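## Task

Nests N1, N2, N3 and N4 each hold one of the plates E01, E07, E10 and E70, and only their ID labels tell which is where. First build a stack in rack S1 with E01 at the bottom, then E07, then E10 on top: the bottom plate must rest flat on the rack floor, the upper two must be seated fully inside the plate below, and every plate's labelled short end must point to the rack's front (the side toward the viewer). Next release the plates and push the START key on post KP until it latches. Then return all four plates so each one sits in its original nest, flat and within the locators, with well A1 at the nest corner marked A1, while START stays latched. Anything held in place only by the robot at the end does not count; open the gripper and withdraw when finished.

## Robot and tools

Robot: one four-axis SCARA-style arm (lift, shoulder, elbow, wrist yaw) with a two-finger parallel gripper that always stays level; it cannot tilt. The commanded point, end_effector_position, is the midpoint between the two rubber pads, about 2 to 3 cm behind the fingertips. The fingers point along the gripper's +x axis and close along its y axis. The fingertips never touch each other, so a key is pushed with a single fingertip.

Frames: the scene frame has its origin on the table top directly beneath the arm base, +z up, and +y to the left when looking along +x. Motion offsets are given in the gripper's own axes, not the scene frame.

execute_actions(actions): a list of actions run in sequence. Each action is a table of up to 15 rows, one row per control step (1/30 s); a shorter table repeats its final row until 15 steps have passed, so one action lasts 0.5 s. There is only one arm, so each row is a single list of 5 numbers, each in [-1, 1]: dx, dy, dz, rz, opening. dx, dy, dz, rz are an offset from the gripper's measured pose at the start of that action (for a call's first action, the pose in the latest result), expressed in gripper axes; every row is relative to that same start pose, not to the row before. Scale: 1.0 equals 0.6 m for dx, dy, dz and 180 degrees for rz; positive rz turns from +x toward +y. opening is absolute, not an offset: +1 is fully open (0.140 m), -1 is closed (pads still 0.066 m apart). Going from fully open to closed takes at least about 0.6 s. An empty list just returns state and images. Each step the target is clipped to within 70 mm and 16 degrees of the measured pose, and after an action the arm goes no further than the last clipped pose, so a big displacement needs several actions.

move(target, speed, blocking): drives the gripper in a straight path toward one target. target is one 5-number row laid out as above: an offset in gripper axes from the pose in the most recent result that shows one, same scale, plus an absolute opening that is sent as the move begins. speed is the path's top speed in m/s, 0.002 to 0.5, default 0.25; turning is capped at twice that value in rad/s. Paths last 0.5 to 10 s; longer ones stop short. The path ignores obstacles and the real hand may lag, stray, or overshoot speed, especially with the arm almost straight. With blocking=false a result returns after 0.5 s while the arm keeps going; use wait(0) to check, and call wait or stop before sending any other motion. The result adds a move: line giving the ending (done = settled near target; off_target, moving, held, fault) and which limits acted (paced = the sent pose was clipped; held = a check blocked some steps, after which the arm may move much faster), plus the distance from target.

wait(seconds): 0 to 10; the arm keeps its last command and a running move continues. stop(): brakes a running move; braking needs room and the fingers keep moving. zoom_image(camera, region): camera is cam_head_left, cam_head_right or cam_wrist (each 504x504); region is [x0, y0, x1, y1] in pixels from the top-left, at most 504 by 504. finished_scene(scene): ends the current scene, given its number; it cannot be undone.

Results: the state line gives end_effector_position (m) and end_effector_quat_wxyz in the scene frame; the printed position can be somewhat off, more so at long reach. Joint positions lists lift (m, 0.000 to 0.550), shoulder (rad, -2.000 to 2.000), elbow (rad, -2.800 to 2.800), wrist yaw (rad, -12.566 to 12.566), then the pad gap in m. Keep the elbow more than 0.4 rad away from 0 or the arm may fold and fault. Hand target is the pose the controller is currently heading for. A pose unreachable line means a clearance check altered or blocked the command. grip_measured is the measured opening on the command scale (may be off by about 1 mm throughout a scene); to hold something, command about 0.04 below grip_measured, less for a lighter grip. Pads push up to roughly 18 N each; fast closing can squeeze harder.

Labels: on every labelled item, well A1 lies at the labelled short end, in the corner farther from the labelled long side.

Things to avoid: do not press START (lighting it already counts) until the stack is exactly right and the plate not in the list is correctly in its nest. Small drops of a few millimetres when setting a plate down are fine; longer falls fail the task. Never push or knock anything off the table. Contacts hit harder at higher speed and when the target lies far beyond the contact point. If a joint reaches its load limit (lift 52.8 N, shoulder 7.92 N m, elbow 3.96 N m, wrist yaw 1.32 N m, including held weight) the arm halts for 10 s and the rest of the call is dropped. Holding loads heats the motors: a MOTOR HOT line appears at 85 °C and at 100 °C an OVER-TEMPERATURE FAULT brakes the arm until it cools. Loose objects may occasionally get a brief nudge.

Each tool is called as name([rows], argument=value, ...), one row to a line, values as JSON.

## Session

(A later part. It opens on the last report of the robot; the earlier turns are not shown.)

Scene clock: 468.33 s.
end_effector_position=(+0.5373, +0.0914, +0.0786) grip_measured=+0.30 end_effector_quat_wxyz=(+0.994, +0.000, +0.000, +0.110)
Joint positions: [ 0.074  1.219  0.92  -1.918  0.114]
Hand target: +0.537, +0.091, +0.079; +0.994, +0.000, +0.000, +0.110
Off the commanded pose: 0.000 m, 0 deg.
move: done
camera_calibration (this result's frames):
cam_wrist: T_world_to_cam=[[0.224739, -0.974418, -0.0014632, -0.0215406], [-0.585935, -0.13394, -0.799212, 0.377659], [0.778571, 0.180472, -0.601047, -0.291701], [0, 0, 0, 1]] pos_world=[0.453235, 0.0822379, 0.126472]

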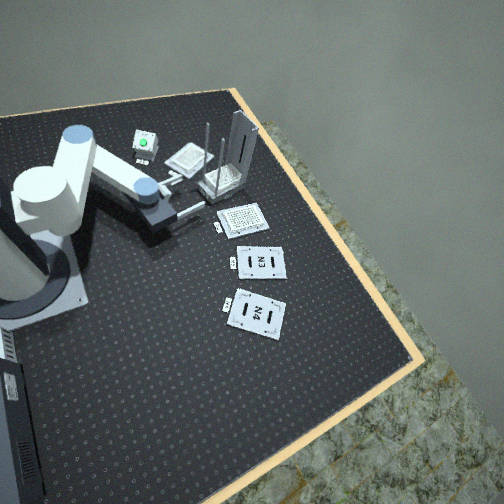

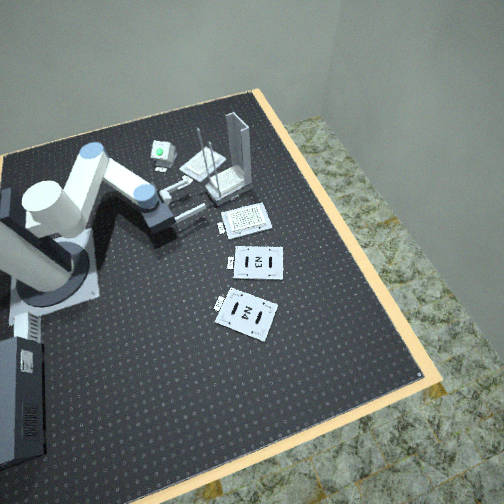

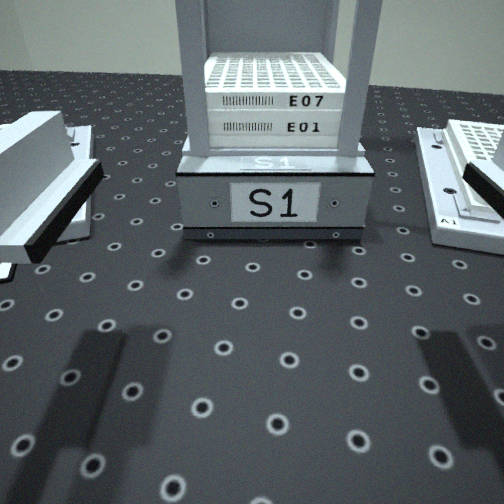

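move(target=[0.24995, 0.0002, 0, 0, 0.3], speed=0.2)

execute_actions([
  [[0,0,0,0,-0.35]],
  [[0,0,0,0,-0.35]],
  [[0,0,0,0,-0.6]],
  [[0,0,0,0,-0.6]],
])

Scene clock: 471.20 s.
end_effector_position=(+0.6836, +0.1245, +0.0786) grip_measured=+0.30 end_effector_quat_wxyz=(+0.994, +0.000, +0.000, +0.111)
Joint positions: [ 0.074  0.92   1.654 -2.353  0.114]
Hand target: +0.684, +0.125, +0.079; +0.994, +0.000, +0.000, +0.110
Off the commanded pose: 0.000 m, 0 deg.
move: done
camera_calibration (this result's frames):
cam_wrist: T_world_to_cam=[[0.225003, -0.974357, -0.0014632, -0.0223554], [-0.585899, -0.134099, -0.799212, 0.467837], [0.778522, 0.180683, -0.601047, -0.411602], [0, 0, 0, 1]] pos_world=[0.599577, 0.115324, 0.126476]

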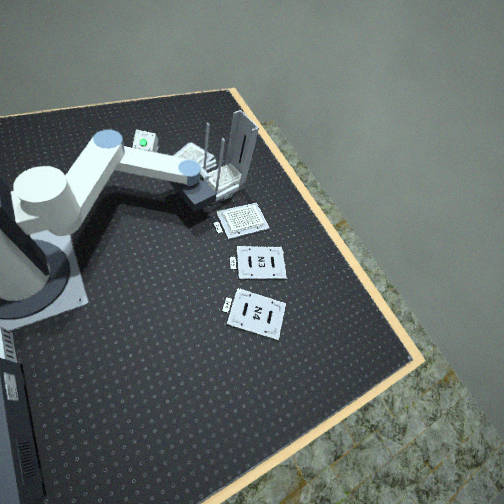

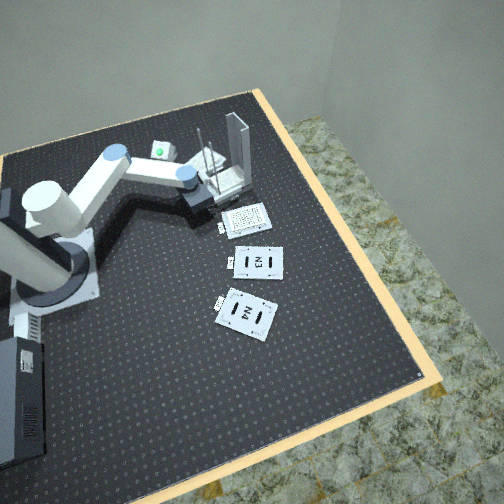

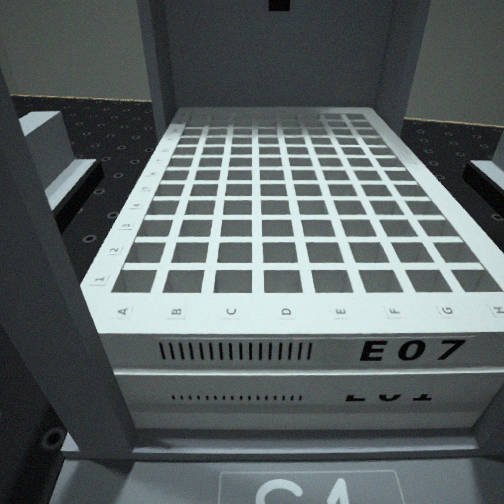

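Scene clock: 473.20 s.
end_effector_position=(+0.6836, +0.1245, +0.0786) grip_measured=-0.56 end_effector_quat_wxyz=(+0.994, +0.000, +0.000, +0.111)
Joint positions: [ 0.074  0.92   1.654 -2.353  0.082]
Hand target: +0.684, +0.125, +0.079; +0.994, +0.000, +0.000, +0.111
Off the commanded pose: 0.000 m, 0 deg.
camera_calibration (this result's frames):
cam_wrist: T_world_to_cam=[[0.224991, -0.97436, -0.0014632, -0.0223576], [-0.5859, -0.134091, -0.799212, 0.467837], [0.778524, 0.180673, -0.601047, -0.411602], [0, 0, 0, 1]] pos_world=[0.599579, 0.115314, 0.126476]

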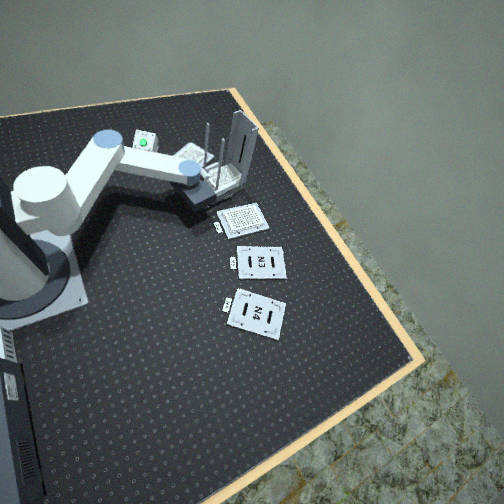

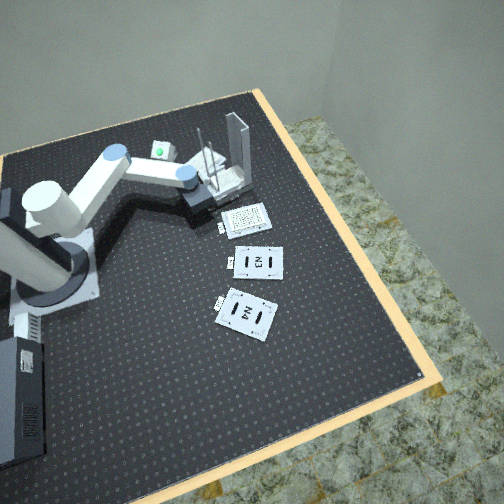

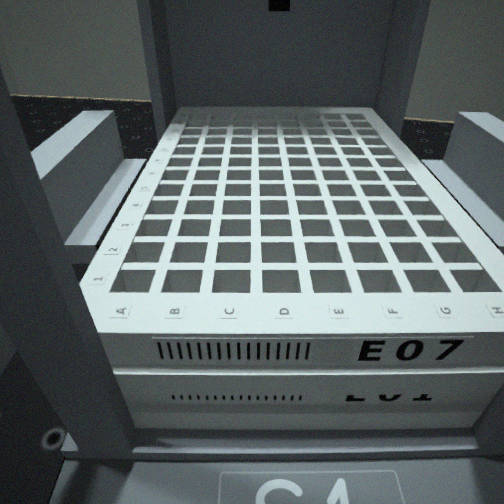

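move(target=[0, 0, 0.419, 0, -0.6], speed=0.2)

move(target=[-0.35057, -0.75673, 0, -0.30494, -0.6], speed=0.3)

move(target=[0, 0, -0.465, 0, -0.6], speed=0.3)

Scene clock: 477.63 s.
end_effector_position=(+0.6836, +0.1245, +0.3300) grip_measured=-0.56 end_effector_quat_wxyz=(+0.994, +0.000, +0.000, +0.111)
Joint positions: [ 0.325  0.92   1.654 -2.353  0.082]
Hand target: +0.684, +0.125, +0.330; +0.994, +0.000, +0.000, +0.111
Off the commanded pose: 0.000 m, 0 deg.
move: done
camera_calibration (this result's frames):
cam_wrist: T_world_to_cam=[[0.22505, -0.974346, -0.0014632, -0.0220108], [-0.585892, -0.134127, -0.799212, 0.6688], [0.778513, 0.18072, -0.601047, -0.260476], [0, 0, 0, 1]] pos_world=[0.599582, 0.115331, 0.377923]

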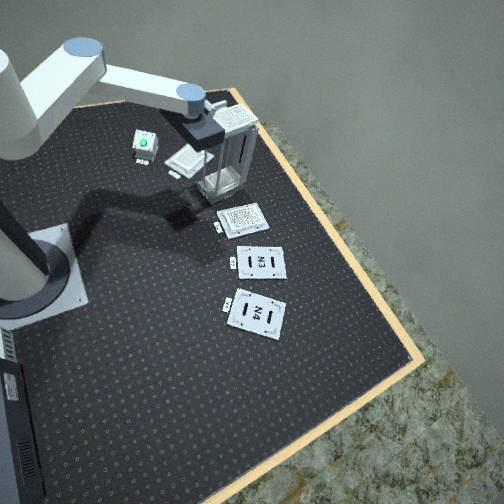

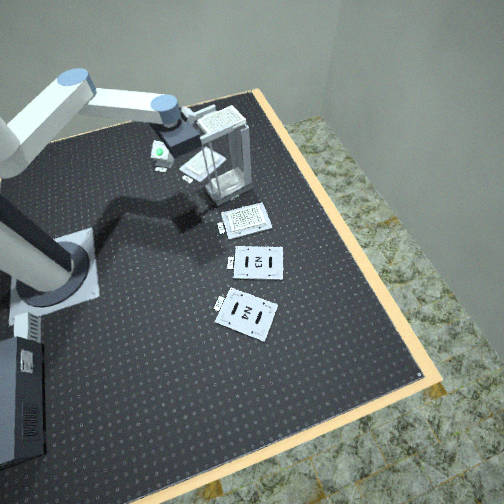

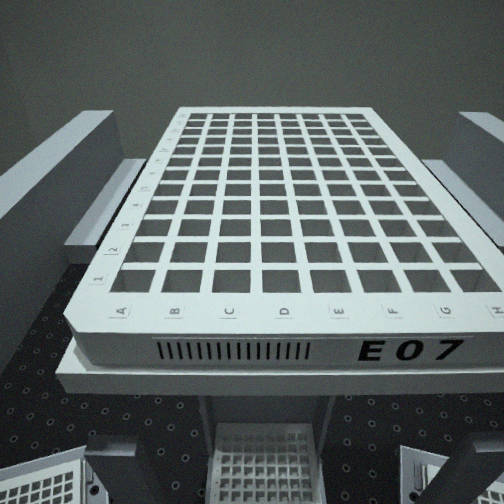

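Scene clock: 479.77 s.
end_effector_position=(+0.5784, -0.3646, +0.3300) grip_measured=-0.56 end_effector_quat_wxyz=(+0.933, +0.000, +0.000, -0.360)
Joint positions: [ 0.325 -0.113  1.773 -2.397  0.082]
Hand target: +0.578, -0.365, +0.330; +0.933, +0.000, +0.000, -0.360
Off the commanded pose: 0.000 m, 0 deg.
move: done
camera_calibration (this result's frames):
cam_wrist: T_world_to_cam=[[-0.667611, -0.744508, -0.0014632, 0.125154], [-0.446705, 0.402137, -0.799212, 0.656556], [0.595609, -0.53291, -0.601047, -0.244556], [0, 0, 0, 1]] pos_world=[0.5225, -0.301173, 0.377921]

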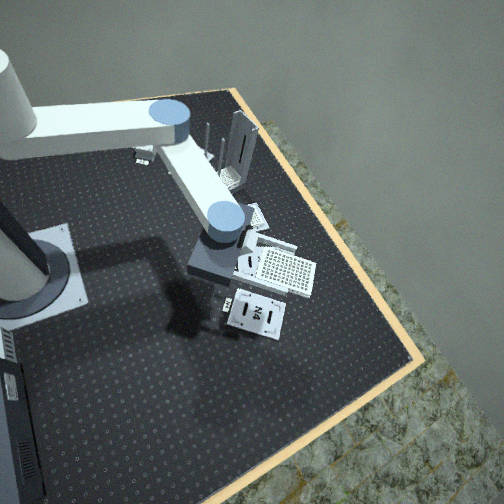

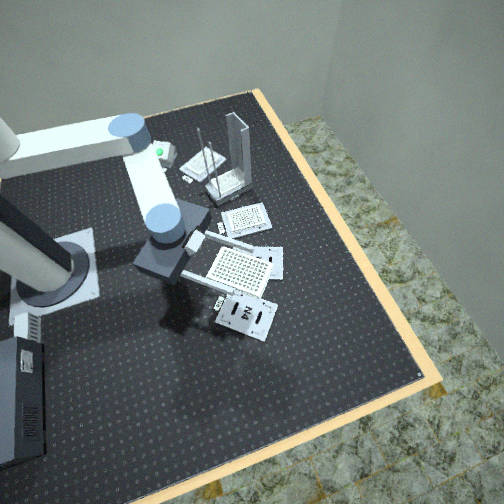

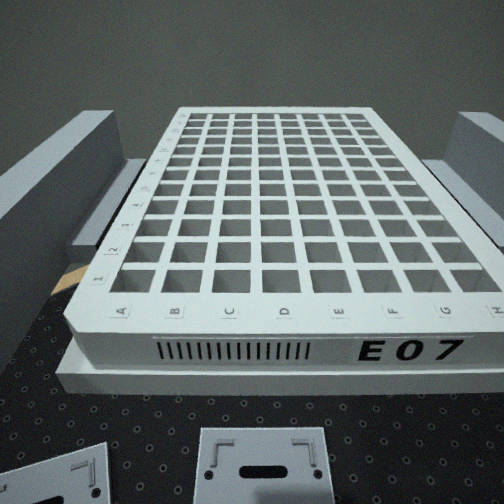

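Scene clock: 481.17 s.
end_effector_position=(+0.5783, -0.3646, +0.0510) grip_measured=-0.56 end_effector_quat_wxyz=(+0.933, +0.000, +0.000, -0.360)
Joint positions: [ 0.046 -0.113  1.773 -2.397  0.082]
Hand target: +0.578, -0.365, +0.051; +0.933, +0.000, +0.000, -0.360
Off the commanded pose: 0.000 m, 0 deg.
move: done
camera_calibration (this result's frames):
cam_wrist: T_world_to_cam=[[-0.667652, -0.744472, -0.0014632, 0.124768], [-0.446683, 0.402162, -0.799212, 0.433508], [0.59558, -0.532942, -0.601047, -0.412278], [0, 0, 0, 1]] pos_world=[0.522487, -0.301174, 0.0988494]

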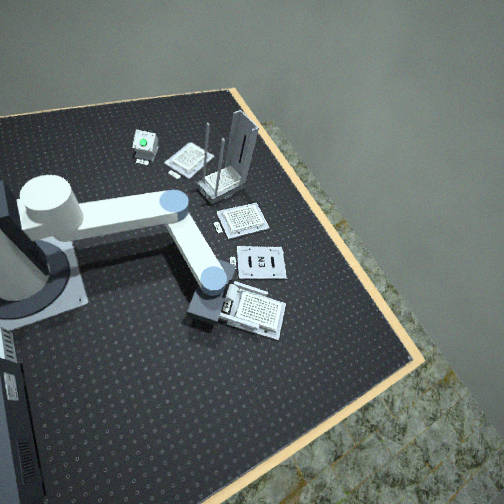

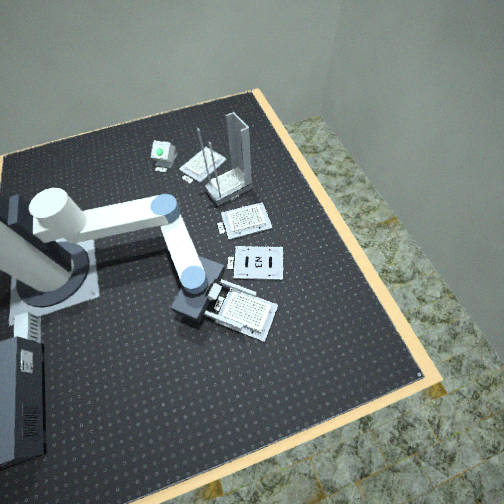

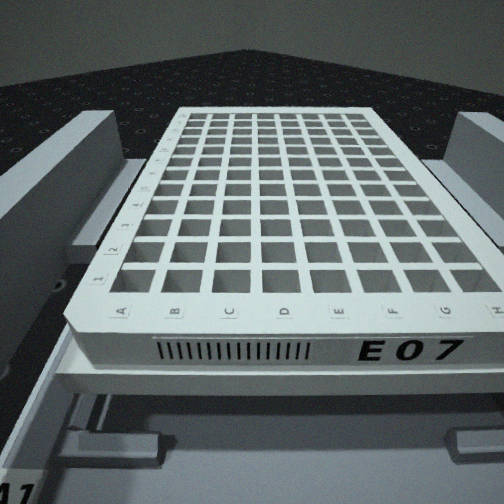

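move(target=[-0.0005, -0.00045, -0.025, 0, -0.6], speed=0.015)

Scene clock: 484.07 s.
end_effector_position=(+0.5779, -0.3646, +0.0360) grip_measured=-0.56 end_effector_quat_wxyz=(+0.933, +0.000, +0.000, -0.360)
Joint positions: [ 0.031 -0.113  1.771 -2.394  0.082]
Hand target: +0.578, -0.365, +0.036; +0.933, +0.000, +0.000, -0.360
Off the commanded pose: 0.000 m, 0 deg.
move: done
camera_calibration (this result's frames):
cam_wrist: T_world_to_cam=[[-0.667291, -0.744796, -0.0014632, 0.124125], [-0.446878, 0.401945, -0.799212, 0.421371], [0.595838, -0.532653, -0.601047, -0.421078], [0, 0, 0, 1]] pos_world=[0.522023, -0.301208, 0.0838586]

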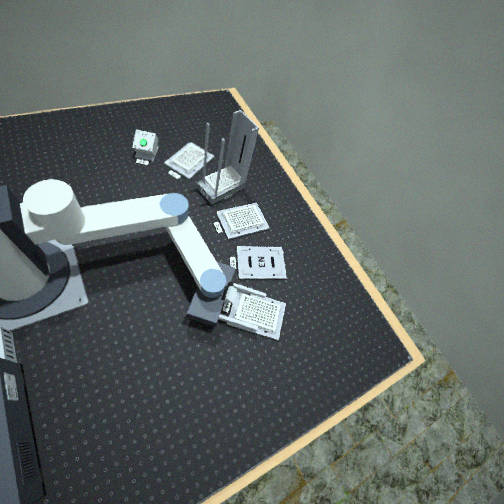

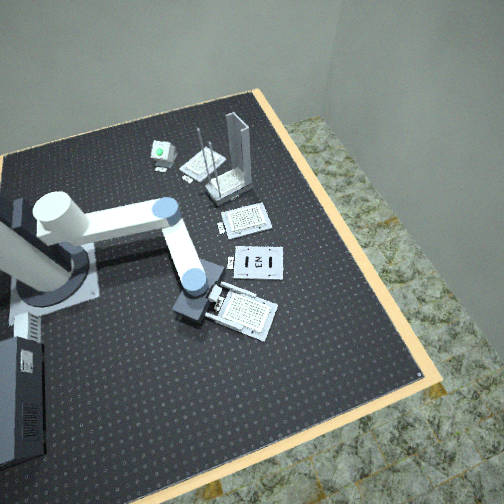

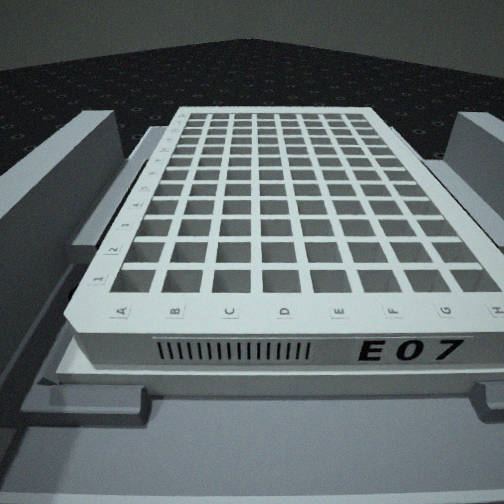

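execute_actions([
  [[0,0,0,0,0.3]],
  [[0,0,0,0,0.3]],
])

move(target=[0, 0, 0.05, 0, 0.3], speed=0.15)

move(target=[-0.56033, 0.5179, 0, 0.30462, 0.3], speed=0.35)

Scene clock: 487.97 s.
end_effector_position=(+0.5779, -0.3646, +0.0360) grip_measured=+0.30 end_effector_quat_wxyz=(+0.933, +0.000, +0.000, -0.360)
Joint positions: [ 0.031 -0.113  1.771 -2.394  0.114]
Hand target: +0.578, -0.365, +0.036; +0.933, +0.000, +0.000, -0.360
Off the commanded pose: 0.000 m, 0 deg.
camera_calibration (this result's frames):
cam_wrist: T_world_to_cam=[[-0.667299, -0.744789, -0.0014632, 0.124118], [-0.446874, 0.40195, -0.799212, 0.421369], [0.595832, -0.53266, -0.601047, -0.421076], [0, 0, 0, 1]] pos_world=[0.522013, -0.301218, 0.0838586]

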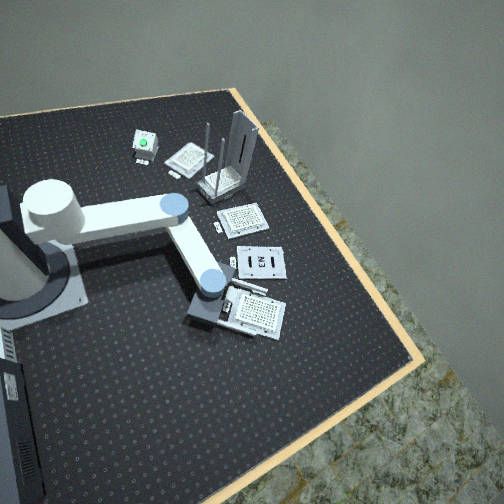

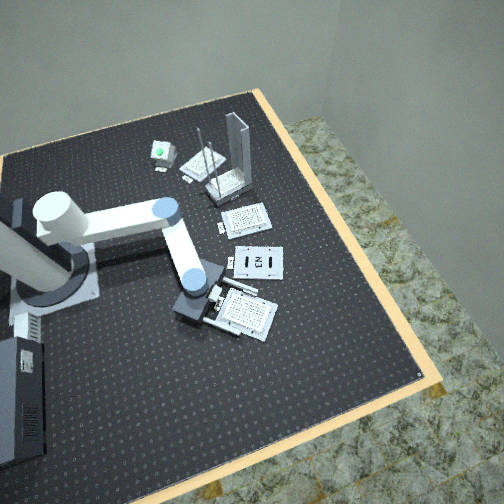

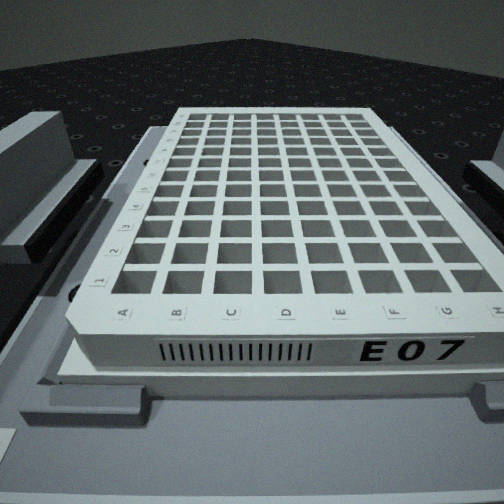

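Scene clock: 488.67 s.
end_effector_position=(+0.5779, -0.3646, +0.0660) grip_measured=+0.30 end_effector_quat_wxyz=(+0.933, +0.000, +0.000, -0.360)
Joint positions: [ 0.061 -0.113  1.771 -2.394  0.114]
Hand target: +0.578, -0.365, +0.066; +0.933, +0.000, +0.000, -0.360
Off the commanded pose: 0.000 m, 0 deg.
move: done
camera_calibration (this result's frames):
cam_wrist: T_world_to_cam=[[-0.667278, -0.744807, -0.0014632, 0.124152], [-0.446885, 0.401938, -0.799212, 0.445397], [0.595847, -0.532643, -0.601047, -0.403015], [0, 0, 0, 1]] pos_world=[0.522021, -0.301216, 0.113918]

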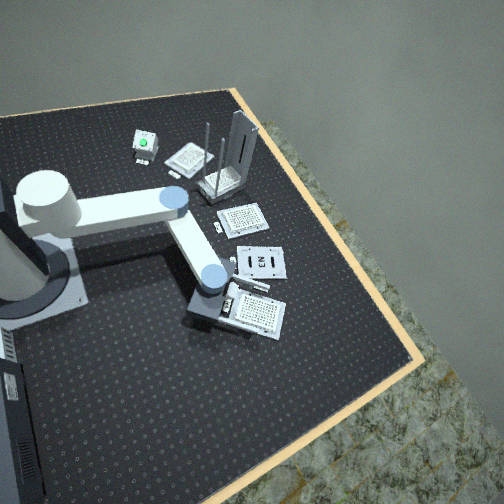

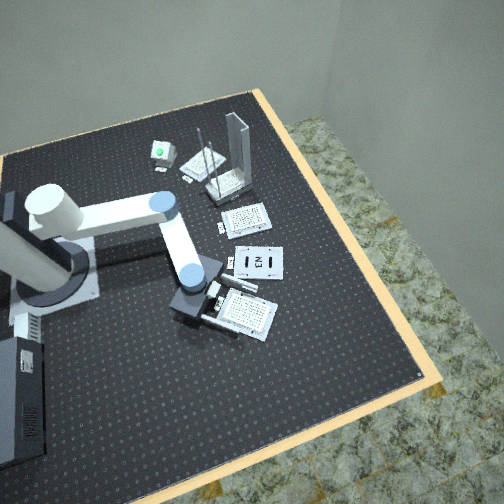

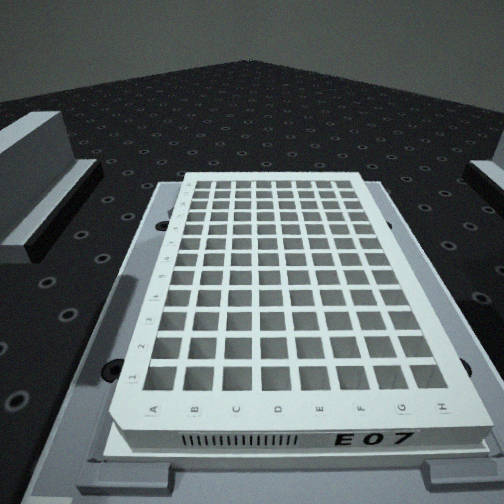

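Scene clock: 490.53 s.
end_effector_position=(+0.5371, +0.0914, +0.0660) grip_measured=+0.30 end_effector_quat_wxyz=(+0.994, +0.000, +0.000, +0.111)
Joint positions: [ 0.061  1.219  0.919 -1.917  0.114]
Hand target: +0.537, +0.091, +0.066; +0.994, +0.000, +0.000, +0.110
Off the commanded pose: 0.000 m, 0 deg.
move: done
camera_calibration (this result's frames):
cam_wrist: T_world_to_cam=[[0.225183, -0.974315, -0.0014632, -0.021785], [-0.585874, -0.134206, -0.799212, 0.367489], [0.778488, 0.180826, -0.601047, -0.299079], [0, 0, 0, 1]] pos_world=[0.453038, 0.0821752, 0.11391]

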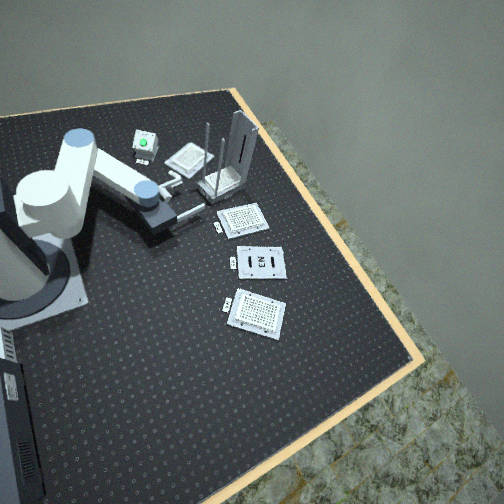

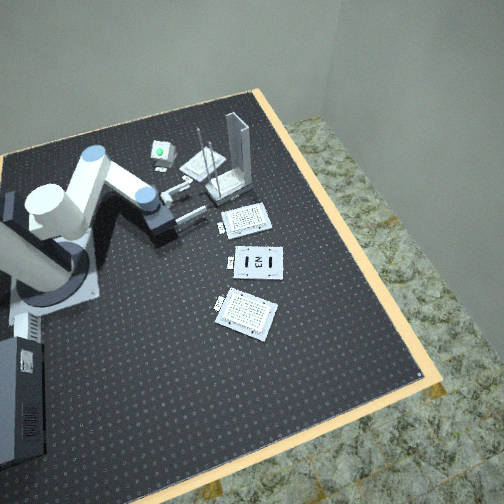

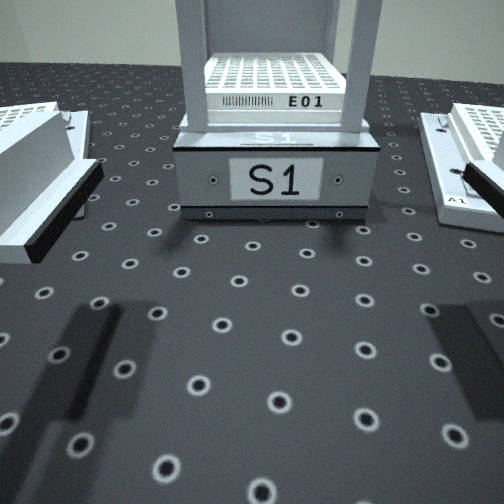

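move(target=[0.2503, 0, 0, 0, 0.3], speed=0.2)

execute_actions([
  [[0,0,0,0,-0.35]],
  [[0,0,0,0,-0.35]],
  [[0,0,0,0,-0.6]],
  [[0,0,0,0,-0.6]],
])

Scene clock: 493.47 s.
end_effector_position=(+0.6836, +0.1245, +0.0660) grip_measured=+0.30 end_effector_quat_wxyz=(+0.994, +0.000, +0.000, +0.111)
Joint positions: [ 0.061  0.92   1.654 -2.352  0.114]
Hand target: +0.684, +0.124, +0.066; +0.994, +0.000, +0.000, +0.111
Off the commanded pose: 0.000 m, 0 deg.
move: done
camera_calibration (this result's frames):
cam_wrist: T_world_to_cam=[[0.225448, -0.974254, -0.0014632, -0.0227215], [-0.585837, -0.134366, -0.799212, 0.457793], [0.778439, 0.181038, -0.601047, -0.419147], [0, 0, 0, 1]] pos_world=[0.599595, 0.115257, 0.113914]

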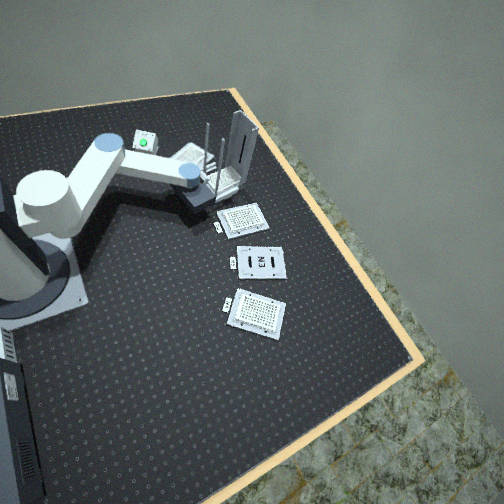

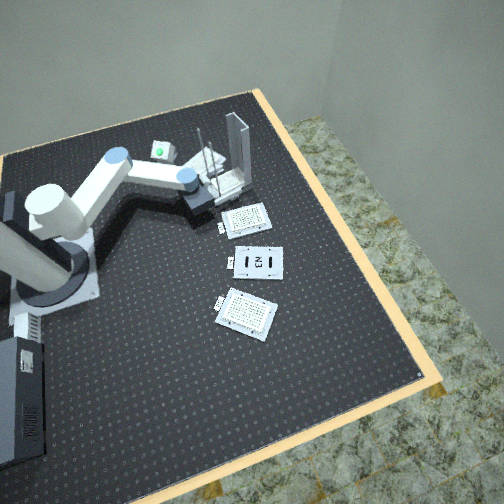

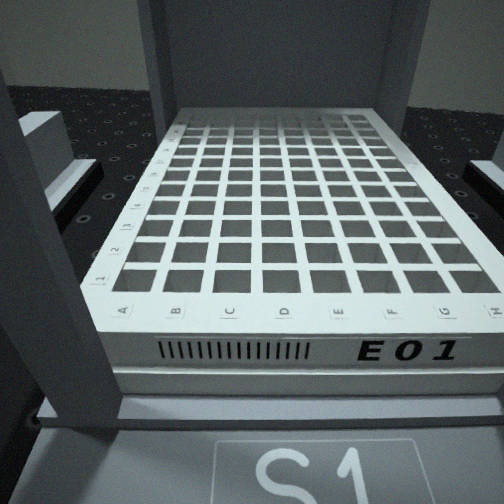

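Scene clock: 495.47 s.
end_effector_position=(+0.6836, +0.1245, +0.0660) grip_measured=-0.56 end_effector_quat_wxyz=(+0.994, +0.000, +0.000, +0.111)
Joint positions: [ 0.061  0.92   1.654 -2.352  0.082]
Hand target: +0.684, +0.124, +0.066; +0.994, +0.000, +0.000, +0.111
Off the commanded pose: 0.000 m, 0 deg.
camera_calibration (this result's frames):
cam_wrist: T_world_to_cam=[[0.225405, -0.974264, -0.0014632, -0.0227079], [-0.585843, -0.13434, -0.799212, 0.457793], [0.778447, 0.181004, -0.601047, -0.419147], [0, 0, 0, 1]] pos_world=[0.599597, 0.115244, 0.113914]

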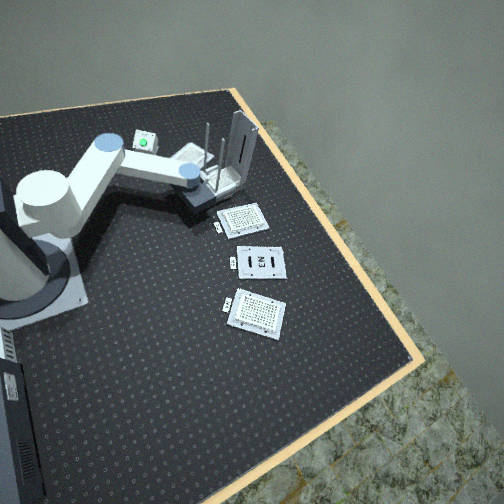

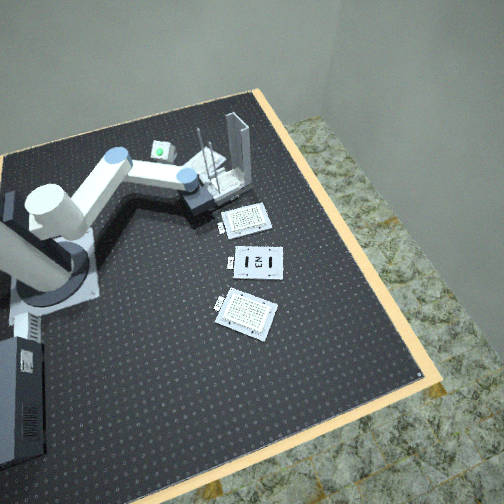

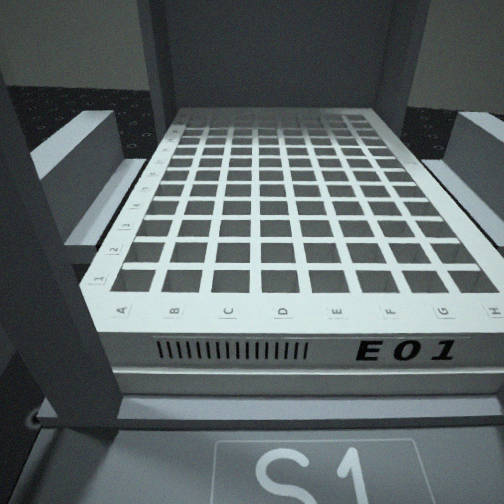

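move(target=[0, 0, 0.44, 0, -0.6], speed=0.2)

move(target=[-0.14515, -0.54765, 0, -0.19735, -0.6], speed=0.3)

move(target=[0, 0, -0.465, 0, -0.6], speed=0.3)

Scene clock: 500.33 s.
end_effector_position=(+0.6836, +0.1245, +0.3301) grip_measured=-0.56 end_effector_quat_wxyz=(+0.994, +0.000, +0.000, +0.111)
Joint positions: [ 0.325  0.92   1.654 -2.352  0.082]
Hand target: +0.684, +0.124, +0.330; +0.994, +0.000, +0.000, +0.111
Off the commanded pose: 0.000 m, 0 deg.
move: done
camera_calibration (this result's frames):
cam_wrist: T_world_to_cam=[[0.225465, -0.97425, -0.0014632, -0.0223427], [-0.585835, -0.134376, -0.799212, 0.668826], [0.778436, 0.181051, -0.601047, -0.260447], [0, 0, 0, 1]] pos_world=[0.599601, 0.115261, 0.37796]

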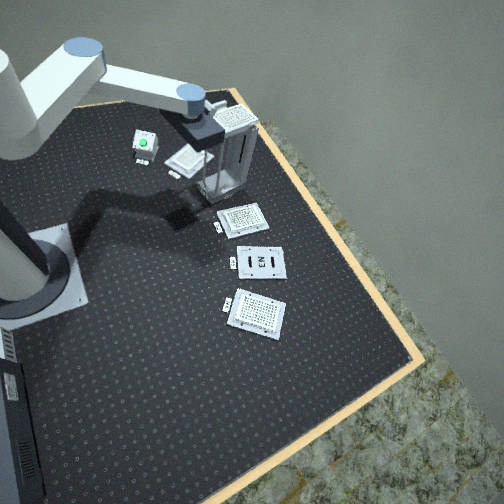

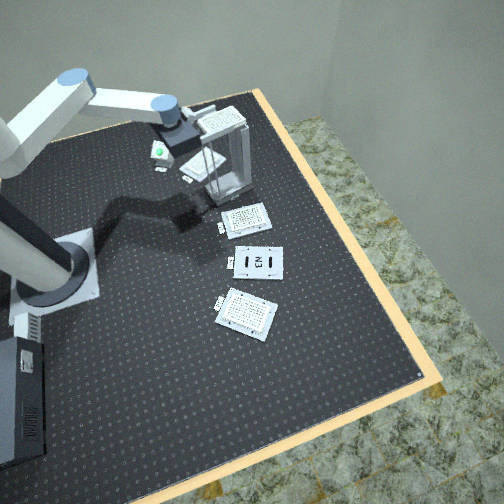

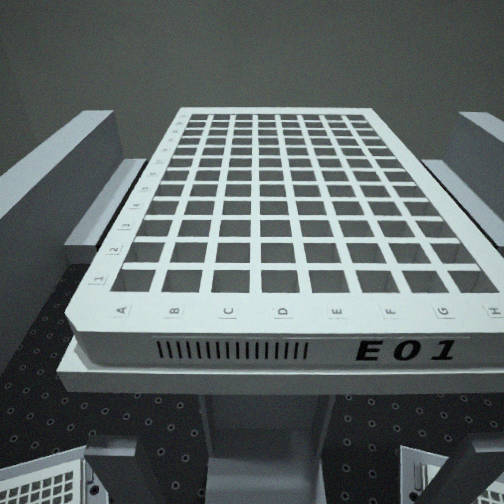

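Scene clock: 501.90 s.
end_effector_position=(+0.6711, -0.2152, +0.3301) grip_measured=-0.56 end_effector_quat_wxyz=(+0.980, +0.000, +0.000, -0.198)
Joint positions: [ 0.325  0.216  1.755 -2.369  0.082]
Hand target: +0.671, -0.215, +0.330; +0.980, +0.000, +0.000, -0.198
Off the commanded pose: 0.000 m, 0 deg.
move: done
camera_calibration (this result's frames):
cam_wrist: T_world_to_cam=[[-0.382639, -0.923897, -0.0014632, 0.0684419], [-0.554859, 0.231065, -0.799212, 0.673706], [0.738728, -0.304998, -0.601047, -0.267158], [0, 0, 0, 1]] pos_world=[0.597358, -0.173919, 0.37796]

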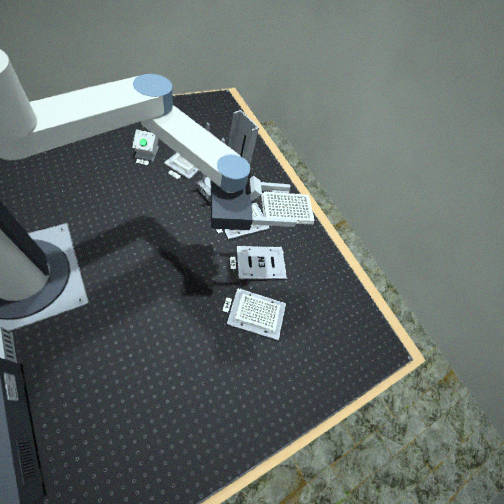

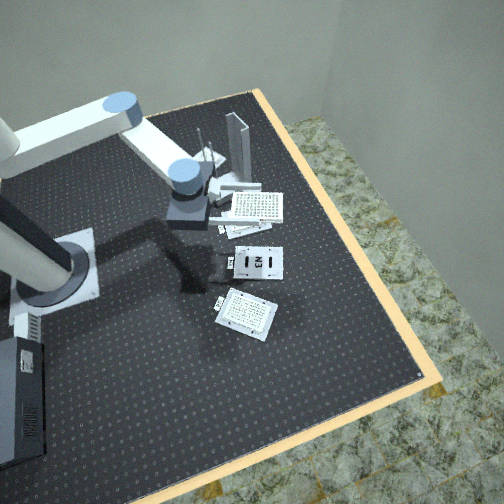

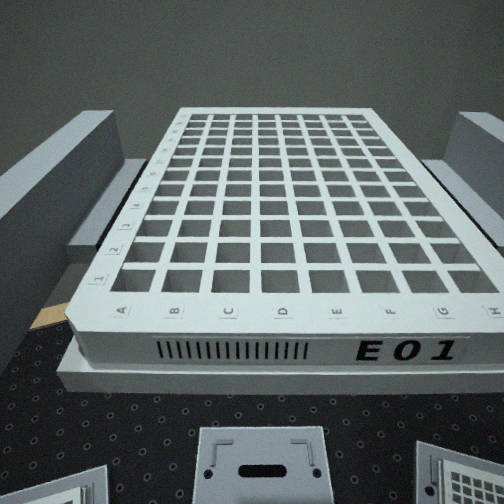

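Scene clock: 503.30 s.
end_effector_position=(+0.6711, -0.2152, +0.0510) grip_measured=-0.56 end_effector_quat_wxyz=(+0.980, +0.000, +0.000, -0.198)
Joint positions: [ 0.046  0.216  1.755 -2.369  0.082]
Hand target: +0.671, -0.215, +0.051; +0.980, +0.000, +0.000, -0.198
Off the commanded pose: 0.000 m, 0 deg.
move: done
camera_calibration (this result's frames):
cam_wrist: T_world_to_cam=[[-0.382682, -0.923879, -0.0014632, 0.0680564], [-0.554848, 0.231091, -0.799212, 0.450661], [0.738714, -0.305032, -0.601047, -0.434883], [0, 0, 0, 1]] pos_world=[0.597347, -0.173921, 0.098888]

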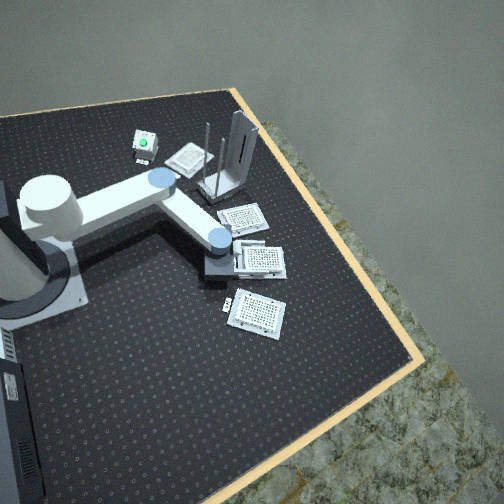

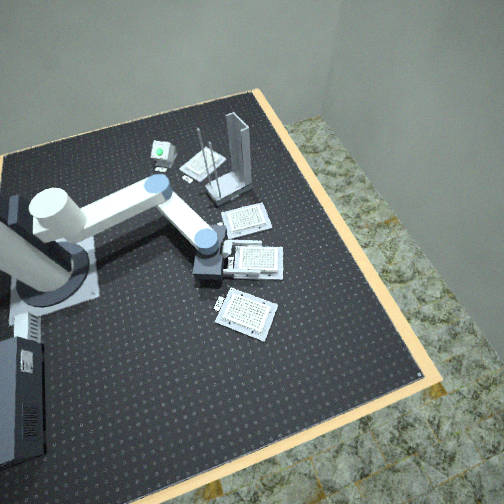

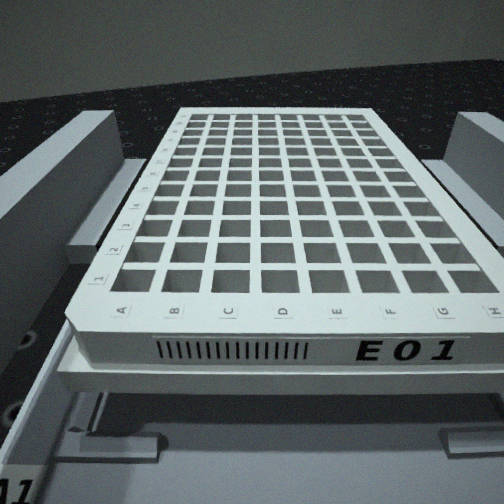

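move(target=[0, 0, -0.025, 0, -0.6], speed=0.015)

Scene clock: 505.80 s.
end_effector_position=(+0.6713, -0.2149, +0.0362) grip_measured=-0.56 end_effector_quat_wxyz=(+0.981, +0.000, +0.000, -0.196)
Joint positions: [ 0.031  0.216  1.755 -2.367  0.082]
Hand target: +0.671, -0.215, +0.036; +0.980, +0.000, +0.000, -0.198
Off the commanded pose: 0.000 m, 0 deg.
move: done
camera_calibration (this result's frames):
cam_wrist: T_world_to_cam=[[-0.379998, -0.924986, -0.0014632, 0.0664319], [-0.555517, 0.229479, -0.799212, 0.438947], [0.739596, -0.302886, -0.601047, -0.443981], [0, 0, 0, 1]] pos_world=[0.597453, -0.173756, 0.0840557]

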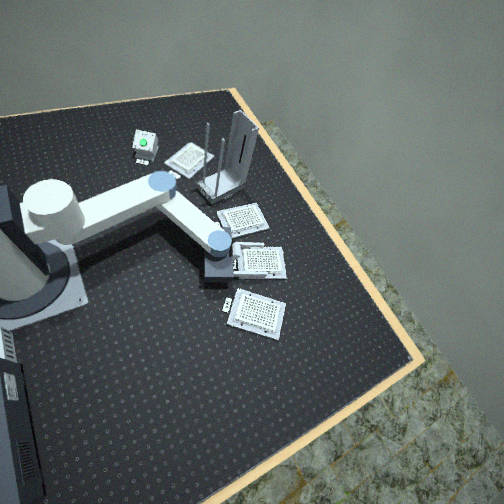

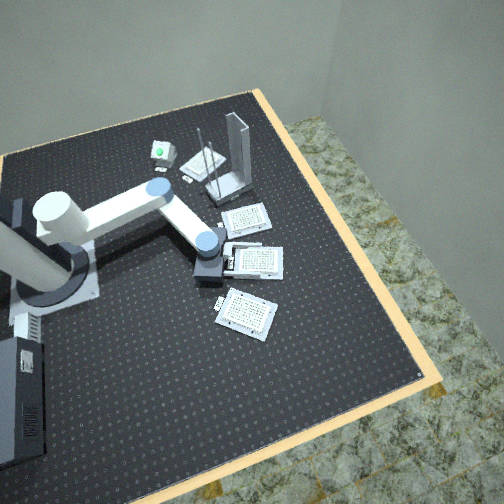

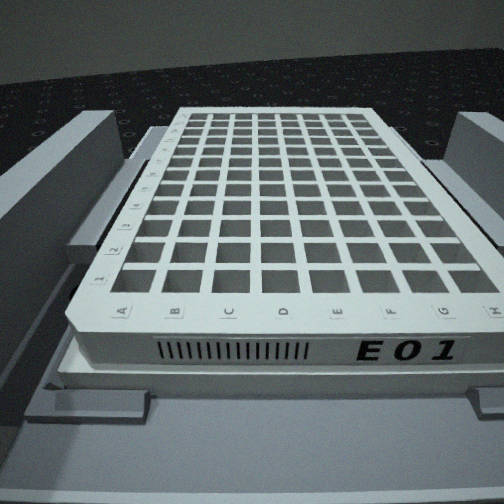

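execute_actions([
  [[0,0,0,0,0.5]],
  [[0,0,0,0,0.5]],
])

move(target=[-0.25, 0, 0.15, 0, 0.5], speed=0.2)

Scene clock: 510.20 s.
end_effector_position=(+0.6713, -0.2148, +0.0362) grip_measured=+0.50 end_effector_quat_wxyz=(+0.981, +0.000, +0.000, -0.196)
Joint positions: [ 0.031  0.216  1.755 -2.366  0.121]
Hand target: +0.671, -0.215, +0.036; +0.981, +0.000, +0.000, -0.196
Off the commanded pose: 0.000 m, 0 deg.
camera_calibration (this result's frames):
cam_wrist: T_world_to_cam=[[-0.379702, -0.925108, -0.0014632, 0.0662539], [-0.55559, 0.229301, -0.799212, 0.438976], [0.739693, -0.30265, -0.601047, -0.443989], [0, 0, 0, 1]] pos_world=[0.597463, -0.173739, 0.084074]

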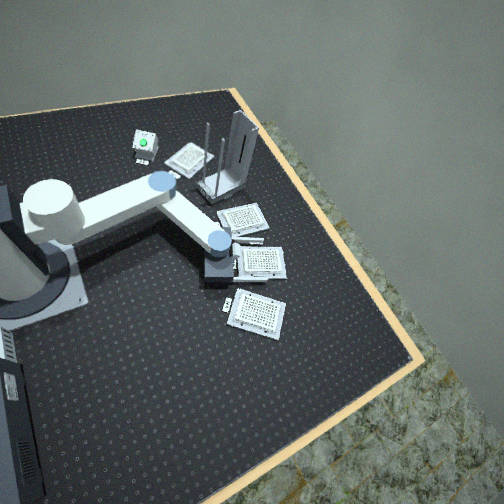

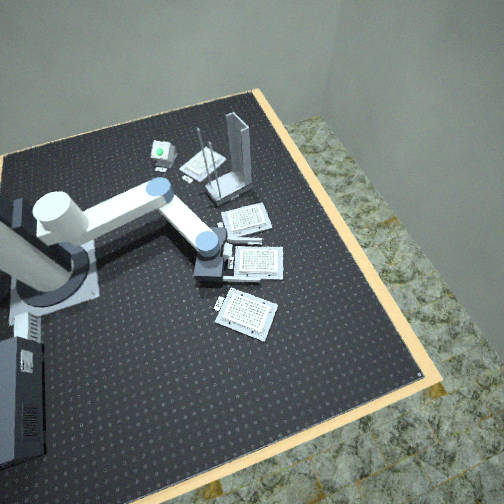

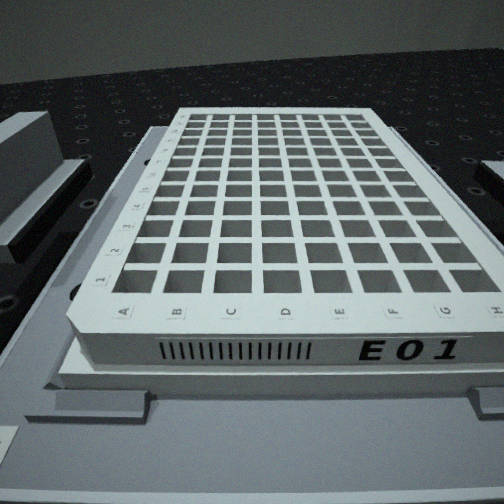

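Scene clock: 511.43 s.
end_effector_position=(+0.5328, -0.1572, +0.1262) grip_measured=+0.50 end_effector_quat_wxyz=(+0.981, +0.000, +0.000, -0.196)
Joint positions: [ 0.121  0.508  0.996 -1.899  0.121]
Hand target: +0.533, -0.157, +0.126; +0.981, +0.000, +0.000, -0.196
Off the commanded pose: 0.000 m, 0 deg.
move: done
camera_calibration (this result's frames):
cam_wrist: T_world_to_cam=[[-0.380074, -0.924955, -0.0014632, 0.0673082], [-0.555498, 0.229524, -0.799212, 0.420727], [0.739571, -0.302947, -0.601047, -0.269889], [0, 0, 0, 1]] pos_world=[0.458897, -0.116072, 0.174133]

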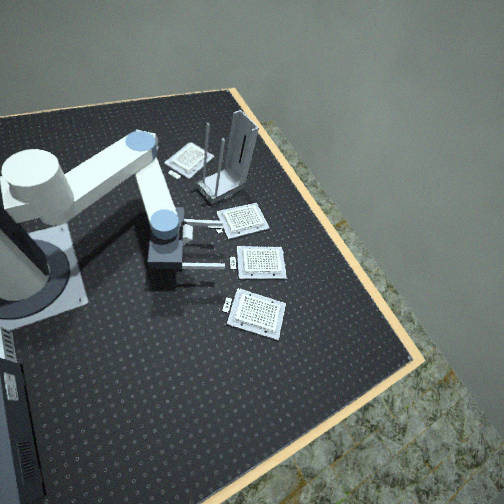

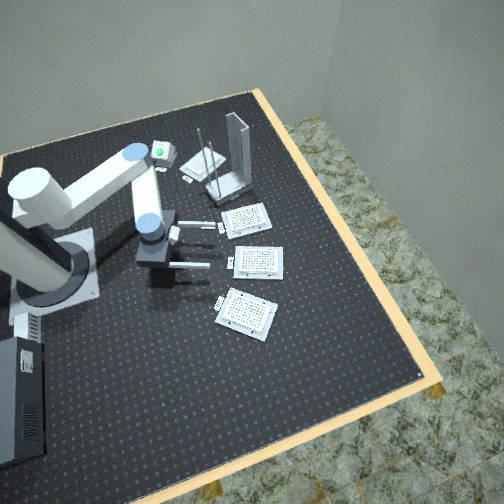

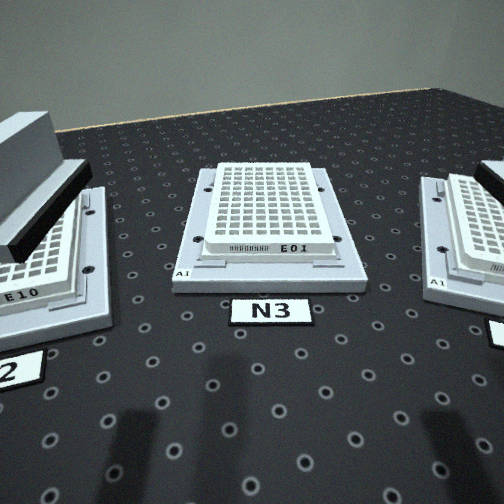

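execute_actions(actions=[])

Scene clock: 521.00 s.
end_effector_position=(+0.5328, -0.1572, +0.1262) grip_measured=+0.50 end_effector_quat_wxyz=(+0.981, +0.000, +0.000, -0.196)
Joint positions: [ 0.121  0.508  0.996 -1.899  0.121]
Hand target: +0.533, -0.157, +0.126; +0.981, +0.000, +0.000, -0.196
Off the commanded pose: 0.000 m, 0 deg.
camera_calibration (this result's frames):
cam_wrist: T_world_to_cam=[[-0.380015, -0.924979, -0.0014632, 0.0672861], [-0.555513, 0.229489, -0.799212, 0.420736], [0.739591, -0.3029, -0.601047, -0.269903], [0, 0, 0, 1]] pos_world=[0.458912, -0.116069, 0.174131]

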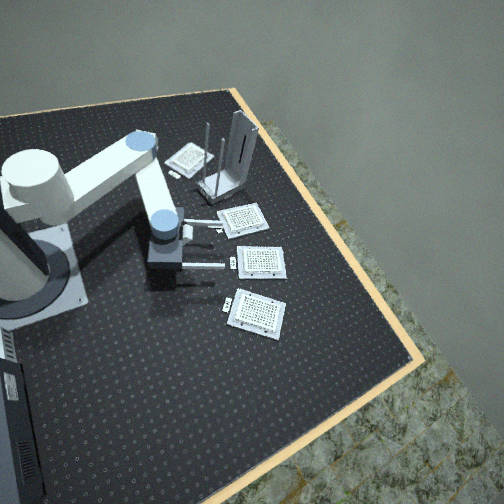

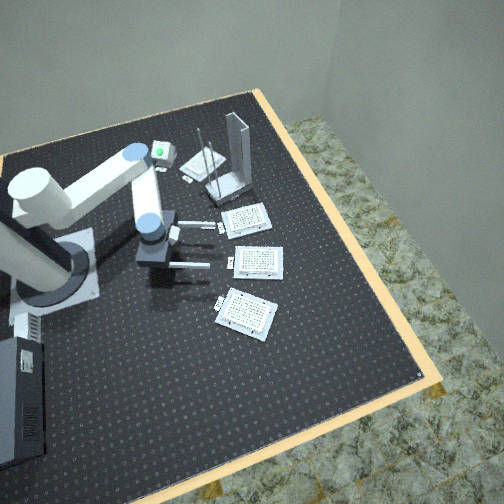

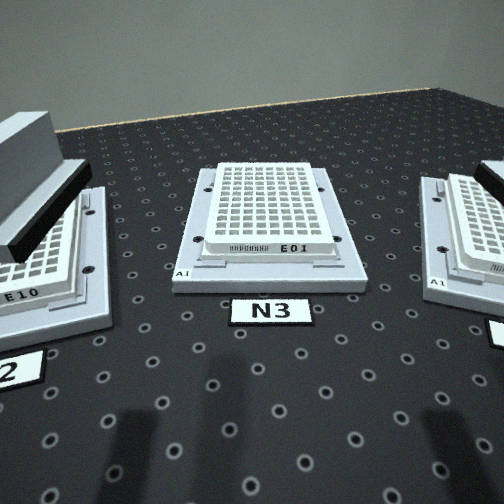

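finished_scene(scene=1)

The scene is finished: the task was done.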